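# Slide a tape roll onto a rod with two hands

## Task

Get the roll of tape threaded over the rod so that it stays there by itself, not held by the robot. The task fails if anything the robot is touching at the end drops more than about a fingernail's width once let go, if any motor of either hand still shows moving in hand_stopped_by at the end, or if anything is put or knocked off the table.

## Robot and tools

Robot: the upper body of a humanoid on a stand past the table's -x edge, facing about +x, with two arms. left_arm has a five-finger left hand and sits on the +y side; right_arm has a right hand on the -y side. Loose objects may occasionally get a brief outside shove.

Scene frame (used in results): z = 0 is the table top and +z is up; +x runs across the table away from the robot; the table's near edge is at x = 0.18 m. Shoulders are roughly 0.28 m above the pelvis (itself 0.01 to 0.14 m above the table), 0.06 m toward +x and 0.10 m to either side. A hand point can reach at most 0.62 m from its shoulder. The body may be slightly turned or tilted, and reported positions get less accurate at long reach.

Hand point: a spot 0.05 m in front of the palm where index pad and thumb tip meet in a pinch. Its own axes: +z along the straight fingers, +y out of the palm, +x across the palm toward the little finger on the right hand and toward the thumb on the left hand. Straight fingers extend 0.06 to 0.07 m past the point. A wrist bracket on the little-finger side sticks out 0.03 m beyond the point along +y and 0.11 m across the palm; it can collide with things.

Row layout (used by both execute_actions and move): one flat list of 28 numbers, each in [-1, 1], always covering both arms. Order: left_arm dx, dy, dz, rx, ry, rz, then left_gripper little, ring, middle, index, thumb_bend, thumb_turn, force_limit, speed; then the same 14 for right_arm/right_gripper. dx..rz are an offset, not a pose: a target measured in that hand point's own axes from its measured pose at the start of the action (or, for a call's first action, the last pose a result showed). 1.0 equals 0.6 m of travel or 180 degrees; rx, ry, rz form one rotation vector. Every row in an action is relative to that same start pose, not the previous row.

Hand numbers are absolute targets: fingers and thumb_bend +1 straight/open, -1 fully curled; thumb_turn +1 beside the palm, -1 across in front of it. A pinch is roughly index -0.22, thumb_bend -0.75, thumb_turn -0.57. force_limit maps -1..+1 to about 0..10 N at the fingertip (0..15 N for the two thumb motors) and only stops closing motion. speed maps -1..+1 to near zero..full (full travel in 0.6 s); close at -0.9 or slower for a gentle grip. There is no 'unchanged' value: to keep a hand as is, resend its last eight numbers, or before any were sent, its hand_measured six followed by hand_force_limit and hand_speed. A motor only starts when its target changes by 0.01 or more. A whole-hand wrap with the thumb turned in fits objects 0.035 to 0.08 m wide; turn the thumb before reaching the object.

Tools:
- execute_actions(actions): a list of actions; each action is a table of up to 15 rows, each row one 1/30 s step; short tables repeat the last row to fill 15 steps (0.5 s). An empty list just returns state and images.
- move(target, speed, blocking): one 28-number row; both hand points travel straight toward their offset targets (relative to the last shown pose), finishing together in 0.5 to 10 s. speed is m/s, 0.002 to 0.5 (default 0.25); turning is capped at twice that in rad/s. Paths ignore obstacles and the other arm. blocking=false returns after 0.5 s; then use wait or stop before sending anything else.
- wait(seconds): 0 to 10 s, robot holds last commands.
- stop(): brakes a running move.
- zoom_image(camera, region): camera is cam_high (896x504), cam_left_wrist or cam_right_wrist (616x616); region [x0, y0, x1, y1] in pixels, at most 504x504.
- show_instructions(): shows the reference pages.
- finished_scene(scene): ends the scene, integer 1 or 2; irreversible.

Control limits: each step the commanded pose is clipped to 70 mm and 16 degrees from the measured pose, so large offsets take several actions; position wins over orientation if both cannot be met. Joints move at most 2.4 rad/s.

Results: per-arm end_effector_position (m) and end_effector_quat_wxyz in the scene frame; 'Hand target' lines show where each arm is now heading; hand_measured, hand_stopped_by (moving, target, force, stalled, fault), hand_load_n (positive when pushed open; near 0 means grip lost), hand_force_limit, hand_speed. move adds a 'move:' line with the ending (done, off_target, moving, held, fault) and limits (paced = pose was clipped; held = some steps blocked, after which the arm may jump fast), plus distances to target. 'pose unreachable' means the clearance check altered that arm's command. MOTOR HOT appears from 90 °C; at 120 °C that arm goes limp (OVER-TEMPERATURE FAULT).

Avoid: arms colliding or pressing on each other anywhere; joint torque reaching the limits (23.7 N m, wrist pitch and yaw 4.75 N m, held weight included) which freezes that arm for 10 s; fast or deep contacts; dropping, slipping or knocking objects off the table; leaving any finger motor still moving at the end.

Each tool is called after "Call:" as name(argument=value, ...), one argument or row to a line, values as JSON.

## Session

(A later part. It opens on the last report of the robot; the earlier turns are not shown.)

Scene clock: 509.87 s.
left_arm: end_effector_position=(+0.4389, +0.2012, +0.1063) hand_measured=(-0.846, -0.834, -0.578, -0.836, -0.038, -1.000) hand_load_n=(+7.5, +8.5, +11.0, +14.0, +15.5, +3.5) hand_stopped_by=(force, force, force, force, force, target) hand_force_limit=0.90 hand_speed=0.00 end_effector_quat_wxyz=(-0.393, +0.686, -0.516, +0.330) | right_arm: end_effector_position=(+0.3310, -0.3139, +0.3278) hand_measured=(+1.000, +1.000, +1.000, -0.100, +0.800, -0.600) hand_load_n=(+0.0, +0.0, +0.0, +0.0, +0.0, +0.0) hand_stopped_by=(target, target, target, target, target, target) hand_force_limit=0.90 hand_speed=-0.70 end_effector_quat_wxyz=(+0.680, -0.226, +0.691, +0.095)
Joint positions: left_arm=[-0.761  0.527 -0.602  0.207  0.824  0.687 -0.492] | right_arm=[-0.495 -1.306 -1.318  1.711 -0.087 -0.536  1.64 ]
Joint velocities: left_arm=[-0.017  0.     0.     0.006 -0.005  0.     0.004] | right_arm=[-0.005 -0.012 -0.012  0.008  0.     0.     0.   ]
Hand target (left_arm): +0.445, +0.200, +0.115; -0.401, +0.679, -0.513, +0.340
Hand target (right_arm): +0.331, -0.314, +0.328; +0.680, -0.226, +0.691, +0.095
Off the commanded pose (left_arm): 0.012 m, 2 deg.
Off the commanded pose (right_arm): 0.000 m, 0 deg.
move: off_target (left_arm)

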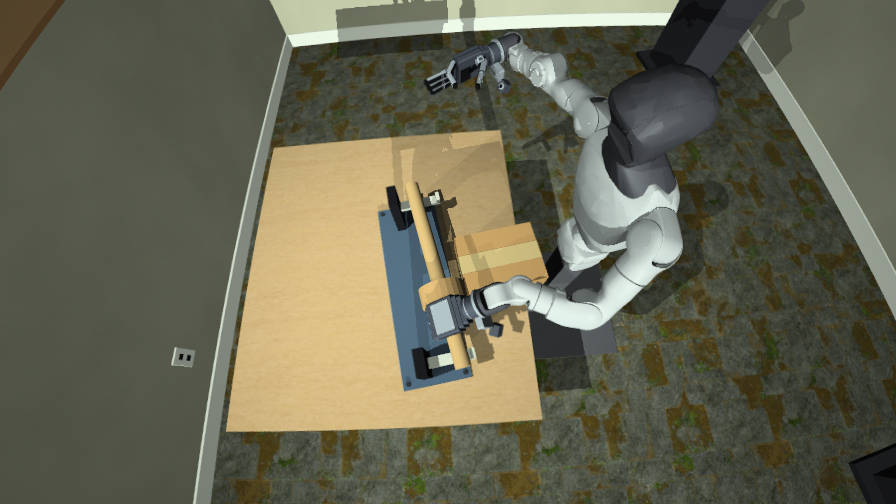

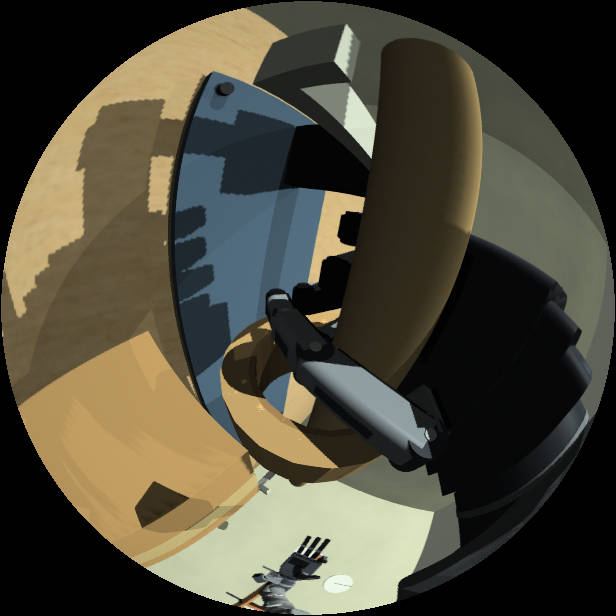

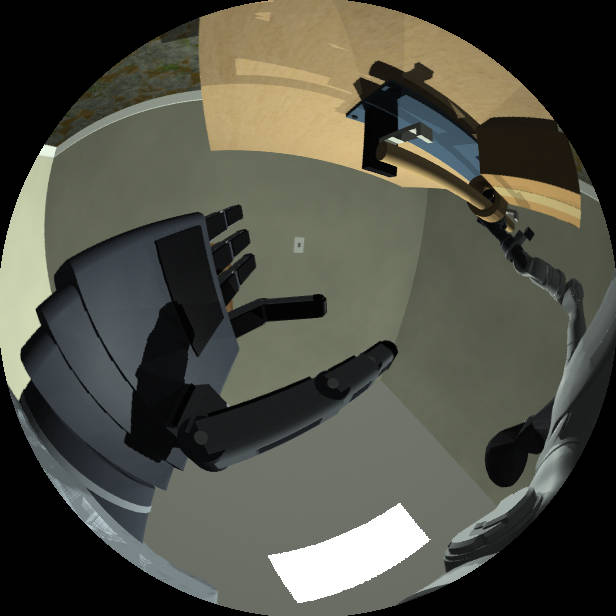

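Call:
move(
  target=[0,0,0.012,0,0,0.006,-1,-1,-1,-1,-0.9,-1,0.9,0,0,0,0,0,0,0,1,1,1,-0.1,0.8,-0.6,0.9,-0.7],
  speed=0.015,
)

Call:
zoom_image(
  camera="cam_right_wrist",
  region=[330,60,560,260],
)

Scene clock: 515.53 s.
left_arm: end_effector_position=(+0.4387, +0.2044, +0.0941) hand_measured=(-0.846, -0.834, -0.578, -0.836, -0.038, -1.000) hand_load_n=(+7.5, +8.5, +11.0, +14.0, +15.5, +3.5) hand_stopped_by=(force, force, force, force, force, target) hand_force_limit=0.90 hand_speed=0.00 end_effector_quat_wxyz=(-0.390, +0.687, -0.525, +0.316) | right_arm: end_effector_position=(+0.3310, -0.3139, +0.3278) hand_measured=(+1.000, +1.000, +1.000, -0.100, +0.800, -0.600) hand_load_n=(+0.0, +0.0, +0.0, +0.0, +0.0, +0.0) hand_stopped_by=(target, target, target, target, target, target) hand_force_limit=0.90 hand_speed=-0.70 end_effector_quat_wxyz=(+0.680, -0.226, +0.691, +0.095)
Joint positions: left_arm=[-0.774  0.511 -0.607  0.283  0.824  0.649 -0.48 ] | right_arm=[-0.495 -1.306 -1.318  1.711 -0.087 -0.536  1.64 ]
Joint velocities: left_arm=[-0.003 -0.018  0.008  0.011 -0.006 -0.006  0.   ] | right_arm=[ 0.009  0.002  0.005 -0.008 -0.003  0.     0.   ]
Hand target (left_arm): +0.445, +0.202, +0.103; -0.396, +0.681, -0.522, +0.327
Hand target (right_arm): +0.331, -0.314, +0.328; +0.680, -0.226, +0.691, +0.095
Off the commanded pose (left_arm): 0.011 m, 2 deg.
Off the commanded pose (right_arm): 0.000 m, 0 deg.
move: off_target (left_arm)

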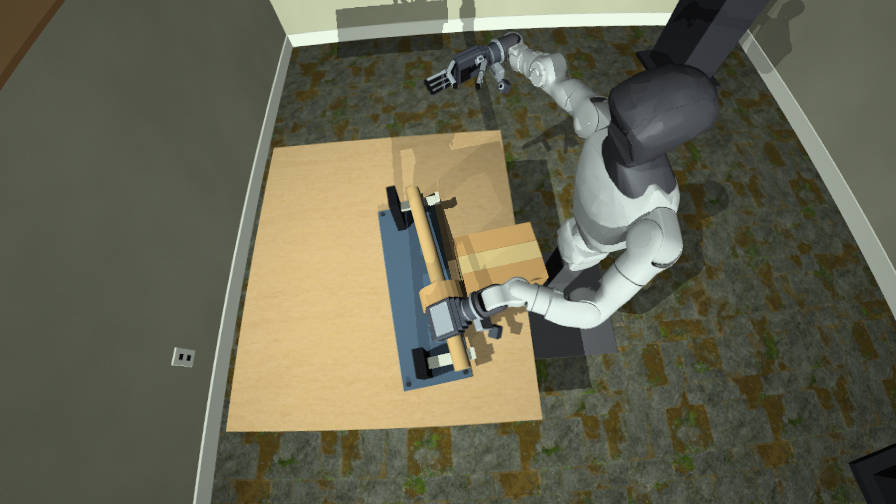

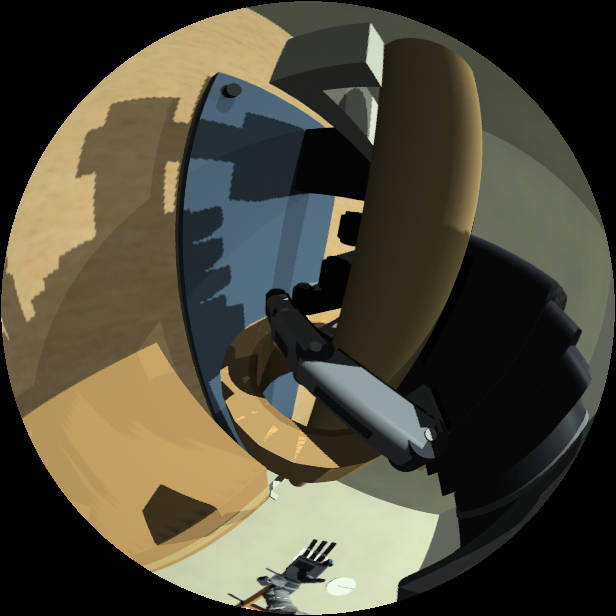

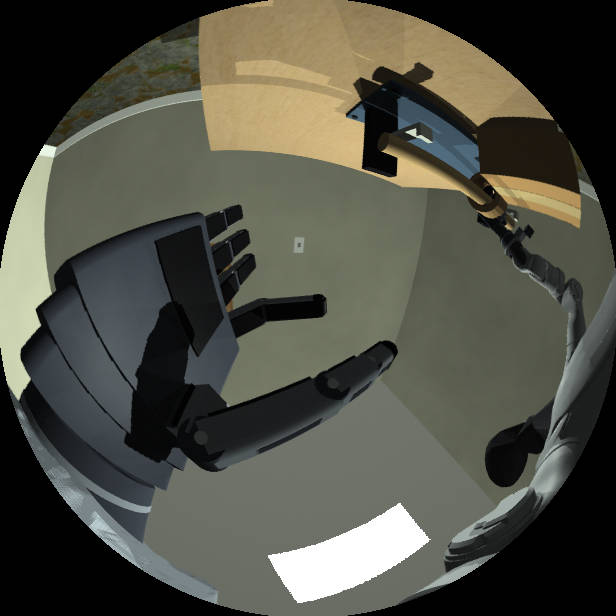

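Region (330, 60, 560, 260) of cam_right_wrist's 616x616 image, scaled by 2.191, with more detail than that image has; it fills the top 438 rows of this view, and the rest is white.

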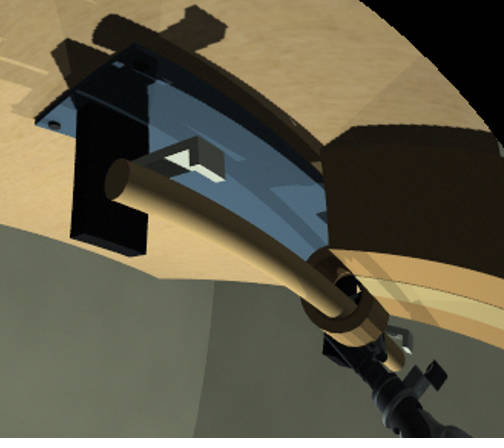

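Call:
move(
  target=[0.012,0,0.008,0,0,0.004,-1,-1,-1,-1,-0.9,-1,0.9,0,0,0,0,0,0,0,1,1,1,-0.1,0.8,-0.6,0.9,-0.7],
  speed=0.015,
)

Call:
zoom_image(
  camera="cam_high",
  region=[340,140,570,400],
)

Scene clock: 520.43 s.
left_arm: end_effector_position=(+0.4434, +0.1967, +0.0912) hand_measured=(-0.846, -0.834, -0.578, -0.836, -0.038, -1.000) hand_load_n=(+8.0, +9.0, +11.0, +13.5, +15.5, +3.5) hand_stopped_by=(force, force, force, force, force, target) hand_force_limit=0.90 hand_speed=0.00 end_effector_quat_wxyz=(-0.386, +0.689, -0.526, +0.316) | right_arm: end_effector_position=(+0.3310, -0.3139, +0.3278) hand_measured=(+1.000, +1.000, +1.000, -0.100, +0.800, -0.600) hand_load_n=(+0.0, +0.0, +0.0, +0.0, +0.0, +0.0) hand_stopped_by=(target, target, target, target, target, target) hand_force_limit=0.90 hand_speed=-0.70 end_effector_quat_wxyz=(+0.680, -0.226, +0.691, +0.095)
Joint positions: left_arm=[-0.803  0.474 -0.617  0.336  0.821  0.646 -0.468] | right_arm=[-0.495 -1.306 -1.318  1.711 -0.087 -0.536  1.64 ]
Joint velocities: left_arm=[-0.002 -0.005  0.006 -0.003 -0.005  0.     0.001] | right_arm=[ 0.012 -0.006  0.002 -0.002  0.003  0.     0.   ]
Hand target (left_arm): +0.444, +0.198, +0.091; -0.392, +0.684, -0.529, +0.314
Hand target (right_arm): +0.331, -0.314, +0.328; +0.680, -0.226, +0.691, +0.095
Off the commanded pose (left_arm): 0.002 m, 1 deg.
Off the commanded pose (right_arm): 0.000 m, 0 deg.
move: done

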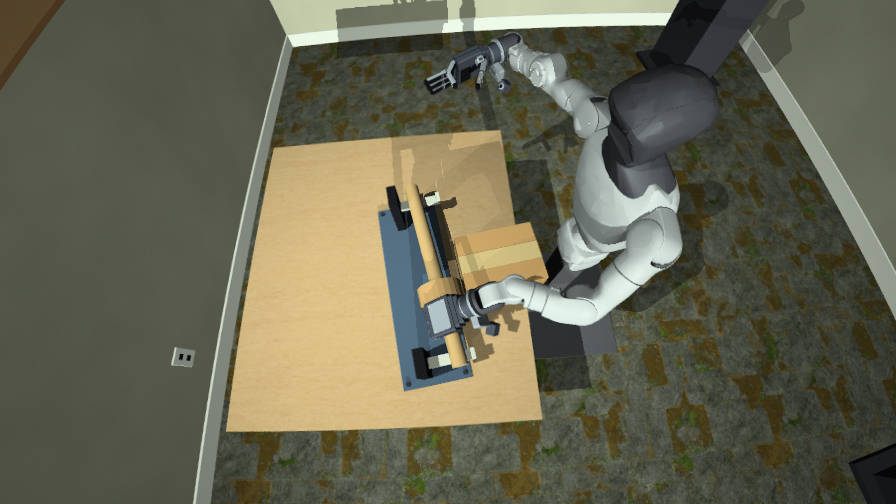

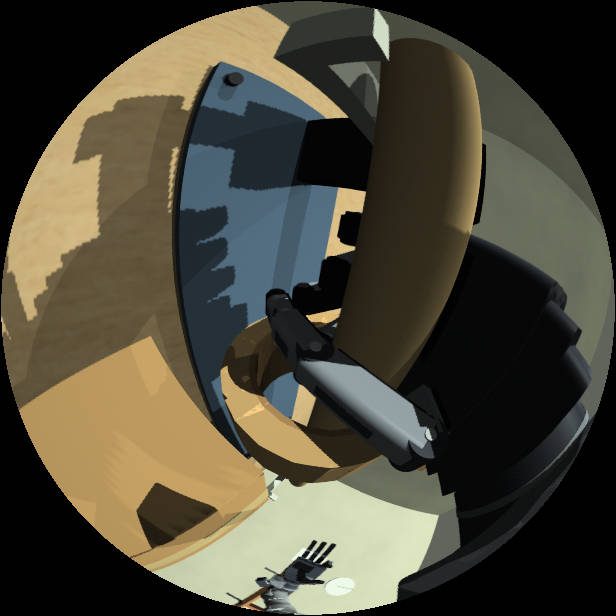

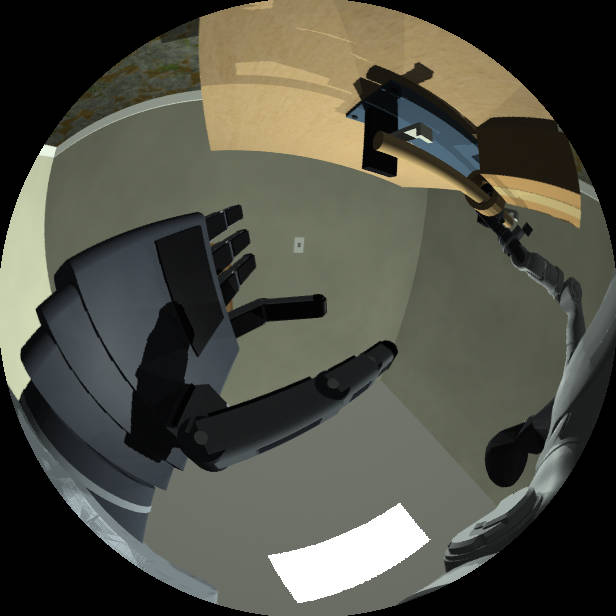

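Region (340, 140, 570, 400) of cam_high's 896x504 image, scaled by 1.938, with more detail than that image has; it fills the left 446 columns of this view, and the rest is white.

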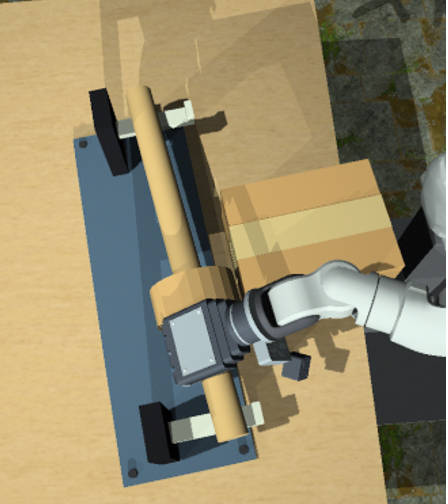

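Supported on both brackets. Releasing.

Call:
move(
  target=[0,0,0,0,0,0,0.6,0.6,0.6,0.6,1,-1,0.9,-0.5,0,0,0,0,0,0,1,1,1,-0.1,0.8,-0.6,0.9,-0.7],
)

Call:
move(
  target=[-0.02,-0.12,-0.07,0,0,0,0.6,0.6,0.6,0.6,1,-1,0.9,-0.5,0,0,0,0,0,0,1,1,1,-0.1,0.8,-0.6,0.9,-0.7],
  speed=0.04,
)

Scene clock: 526.60 s.
left_arm: end_effector_position=(+0.4442, +0.1962, +0.0925) hand_measured=(+0.600, +0.600, +0.600, +0.600, +1.000, -1.000) hand_load_n=(+0.0, +0.0, +0.0, +0.0, +0.0, +0.0) hand_stopped_by=(target, target, target, target, target, target) hand_force_limit=0.90 hand_speed=-0.50 end_effector_quat_wxyz=(-0.386, +0.689, -0.525, +0.318) | right_arm: end_effector_position=(+0.3310, -0.3139, +0.3278) hand_measured=(+1.000, +1.000, +1.000, -0.100, +0.800, -0.600) hand_load_n=(+0.0, +0.0, +0.0, +0.0, +0.0, +0.0) hand_stopped_by=(target, target, target, target, target, target) hand_force_limit=0.90 hand_speed=-0.70 end_effector_quat_wxyz=(+0.680, -0.226, +0.691, +0.095)
Joint positions: left_arm=[-0.805  0.474 -0.616  0.335  0.818  0.646 -0.467] | right_arm=[-0.495 -1.306 -1.318  1.711 -0.087 -0.536  1.64 ]
Joint velocities: left_arm=[-0.006  0.006 -0.006 -0.005  0.     0.     0.   ] | right_arm=[0.003 0.003 0.006 0.    0.009 0.    0.   ]
Hand target (left_arm): +0.443, +0.197, +0.091; -0.386, +0.689, -0.526, +0.316
Hand target (right_arm): +0.331, -0.314, +0.328; +0.680, -0.226, +0.691, +0.095
Off the commanded pose (left_arm): 0.002 m, 0 deg.
Off the commanded pose (right_arm): 0.000 m, 0 deg.
move: done

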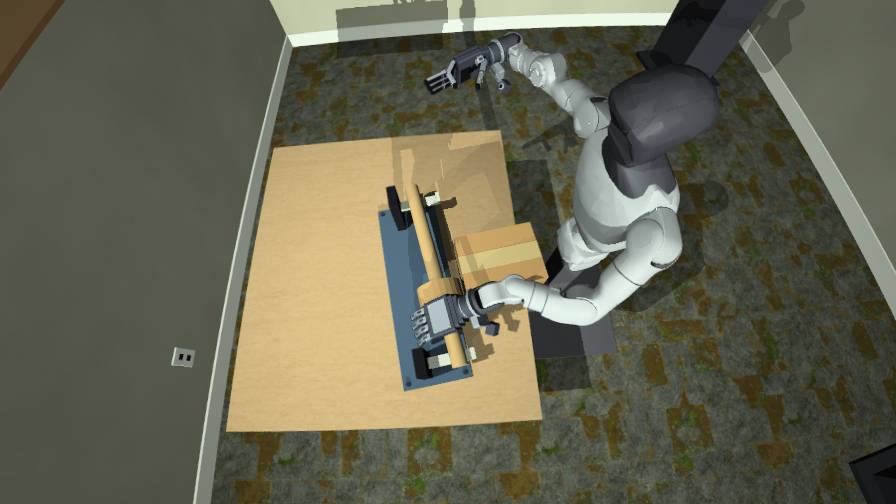

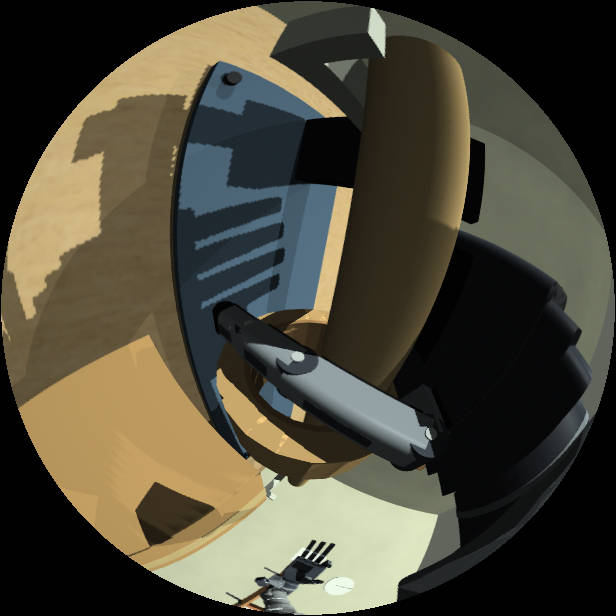

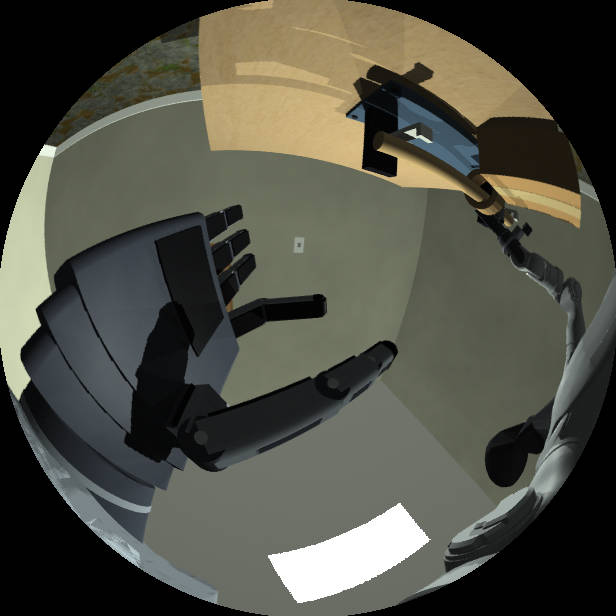

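Scene clock: 529.00 s.
left_arm: end_effector_position=(+0.4440, +0.2048, +0.1766) hand_measured=(+0.600, +0.600, +0.600, +0.600, +1.000, -1.000) hand_load_n=(+0.0, +0.0, +0.0, +0.0, +0.0, +0.0) hand_stopped_by=(target, target, target, target, target, target) hand_force_limit=0.90 hand_speed=-0.50 end_effector_quat_wxyz=(-0.383, +0.686, -0.527, +0.324) | right_arm: end_effector_position=(+0.3310, -0.3139, +0.3278) hand_measured=(+1.000, +1.000, +1.000, -0.100, +0.800, -0.600) hand_load_n=(+0.0, +0.0, +0.0, +0.0, +0.0, +0.0) hand_stopped_by=(target, target, target, target, target, target) hand_force_limit=0.90 hand_speed=-0.70 end_effector_quat_wxyz=(+0.680, -0.226, +0.691, +0.095)
Joint positions: left_arm=[-0.934  0.658 -0.604  0.053  0.82   0.759 -0.803] | right_arm=[-0.495 -1.306 -1.318  1.711 -0.087 -0.536  1.64 ]
Joint velocities: left_arm=[-0.006  0.005 -0.005  0.     0.003  0.    -0.001] | right_arm=[ 0.005  0.    -0.006  0.008 -0.005  0.     0.   ]
Hand target (left_arm): +0.444, +0.205, +0.177; -0.383, +0.687, -0.526, +0.324
Hand target (right_arm): +0.331, -0.314, +0.328; +0.680, -0.226, +0.691, +0.095
Off the commanded pose (left_arm): 0.007 m, 1 deg.
Off the commanded pose (right_arm): 0.000 m, 0 deg.
move: off_target (left_arm)

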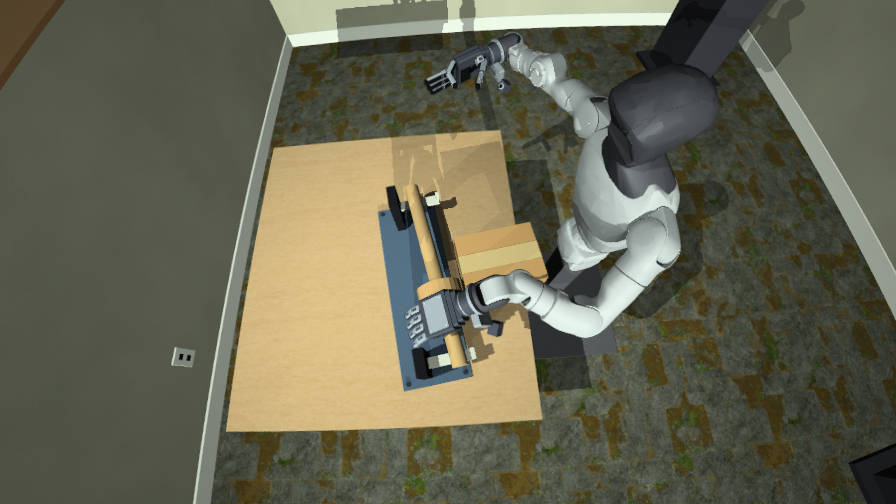

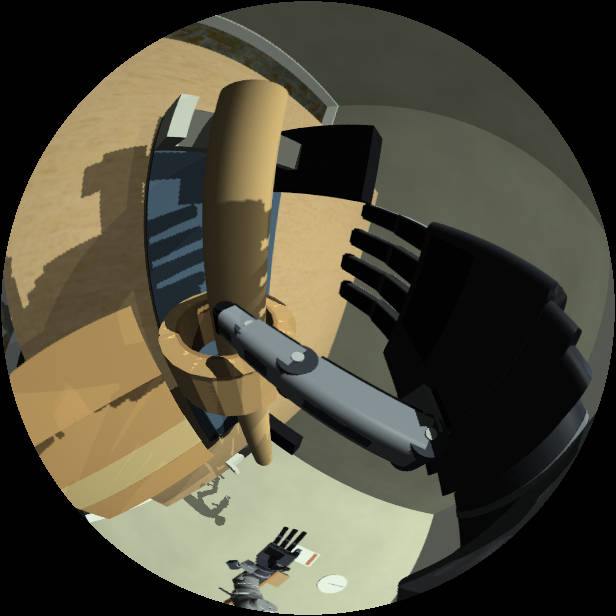

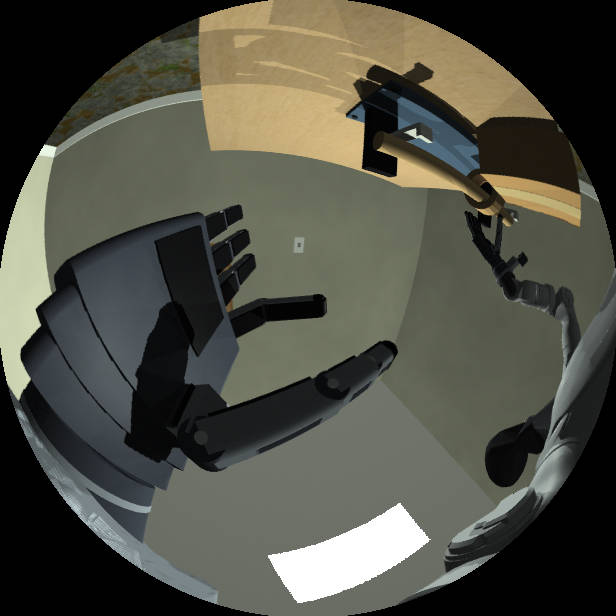

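Call:
move(
  target=[-0.05,-0.1,-0.1,0,0,0,0.6,0.6,0.6,0.6,1,-1,0.9,-0.5,0,0,0,0,0,0,1,1,1,-0.1,0.8,-0.6,0.9,-0.7],
  speed=0.08,
)

Scene clock: 532.77 s.
left_arm: end_effector_position=(+0.4191, +0.2288, +0.2610) hand_measured=(+0.600, +0.600, +0.600, +0.600, +1.000, -1.000) hand_load_n=(+0.0, +0.0, +0.0, +0.0, +0.0, +0.0) hand_stopped_by=(target, target, target, target, target, target) hand_force_limit=0.90 hand_speed=-0.50 end_effector_quat_wxyz=(-0.384, +0.682, -0.528, +0.329) | right_arm: end_effector_position=(+0.3310, -0.3139, +0.3278) hand_measured=(+1.000, +1.000, +1.000, -0.100, +0.800, -0.600) hand_load_n=(+0.0, +0.0, +0.0, +0.0, +0.0, +0.0) hand_stopped_by=(target, target, target, target, target, target) hand_force_limit=0.90 hand_speed=-0.70 end_effector_quat_wxyz=(+0.680, -0.226, +0.691, +0.095)
Joint positions: left_arm=[-1.037  0.89  -0.485 -0.18   0.79   0.774 -1.124] | right_arm=[-0.495 -1.306 -1.318  1.711 -0.087 -0.536  1.64 ]
Joint velocities: left_arm=[ 0.     0.003  0.005 -0.011  0.002 -0.001 -0.002] | right_arm=[-0.006  0.    -0.005  0.005  0.014  0.     0.   ]
Hand target (left_arm): +0.418, +0.227, +0.260; -0.381, +0.682, -0.530, +0.329
Hand target (right_arm): +0.331, -0.314, +0.328; +0.680, -0.226, +0.691, +0.095
Off the commanded pose (left_arm): 0.007 m, 1 deg.
Off the commanded pose (right_arm): 0.000 m, 0 deg.
move: off_target (left_arm)

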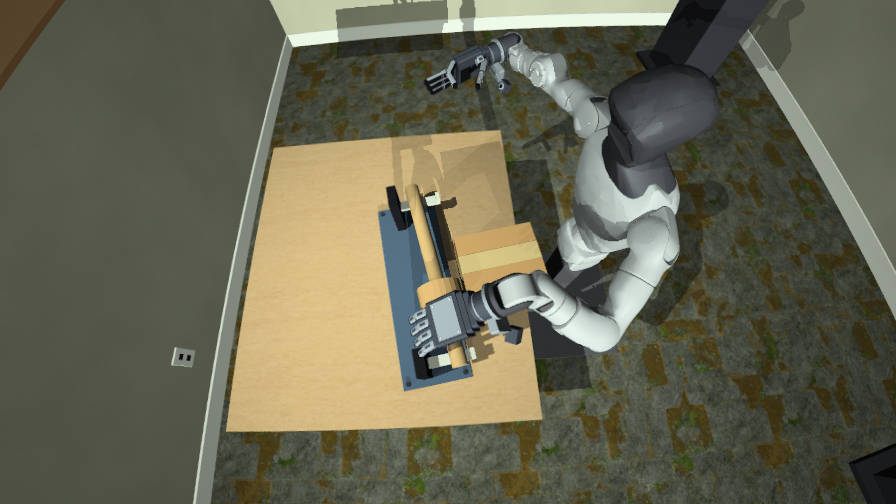

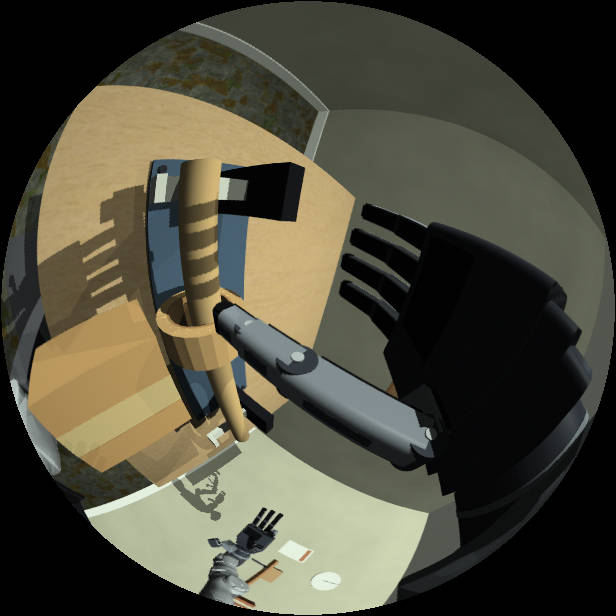

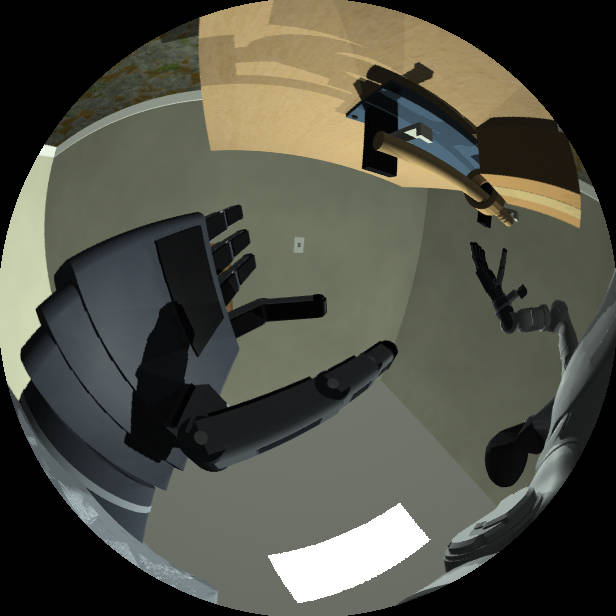

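Call:
finished_scene(
  scene=2,
)

The scene is finished: the task was done.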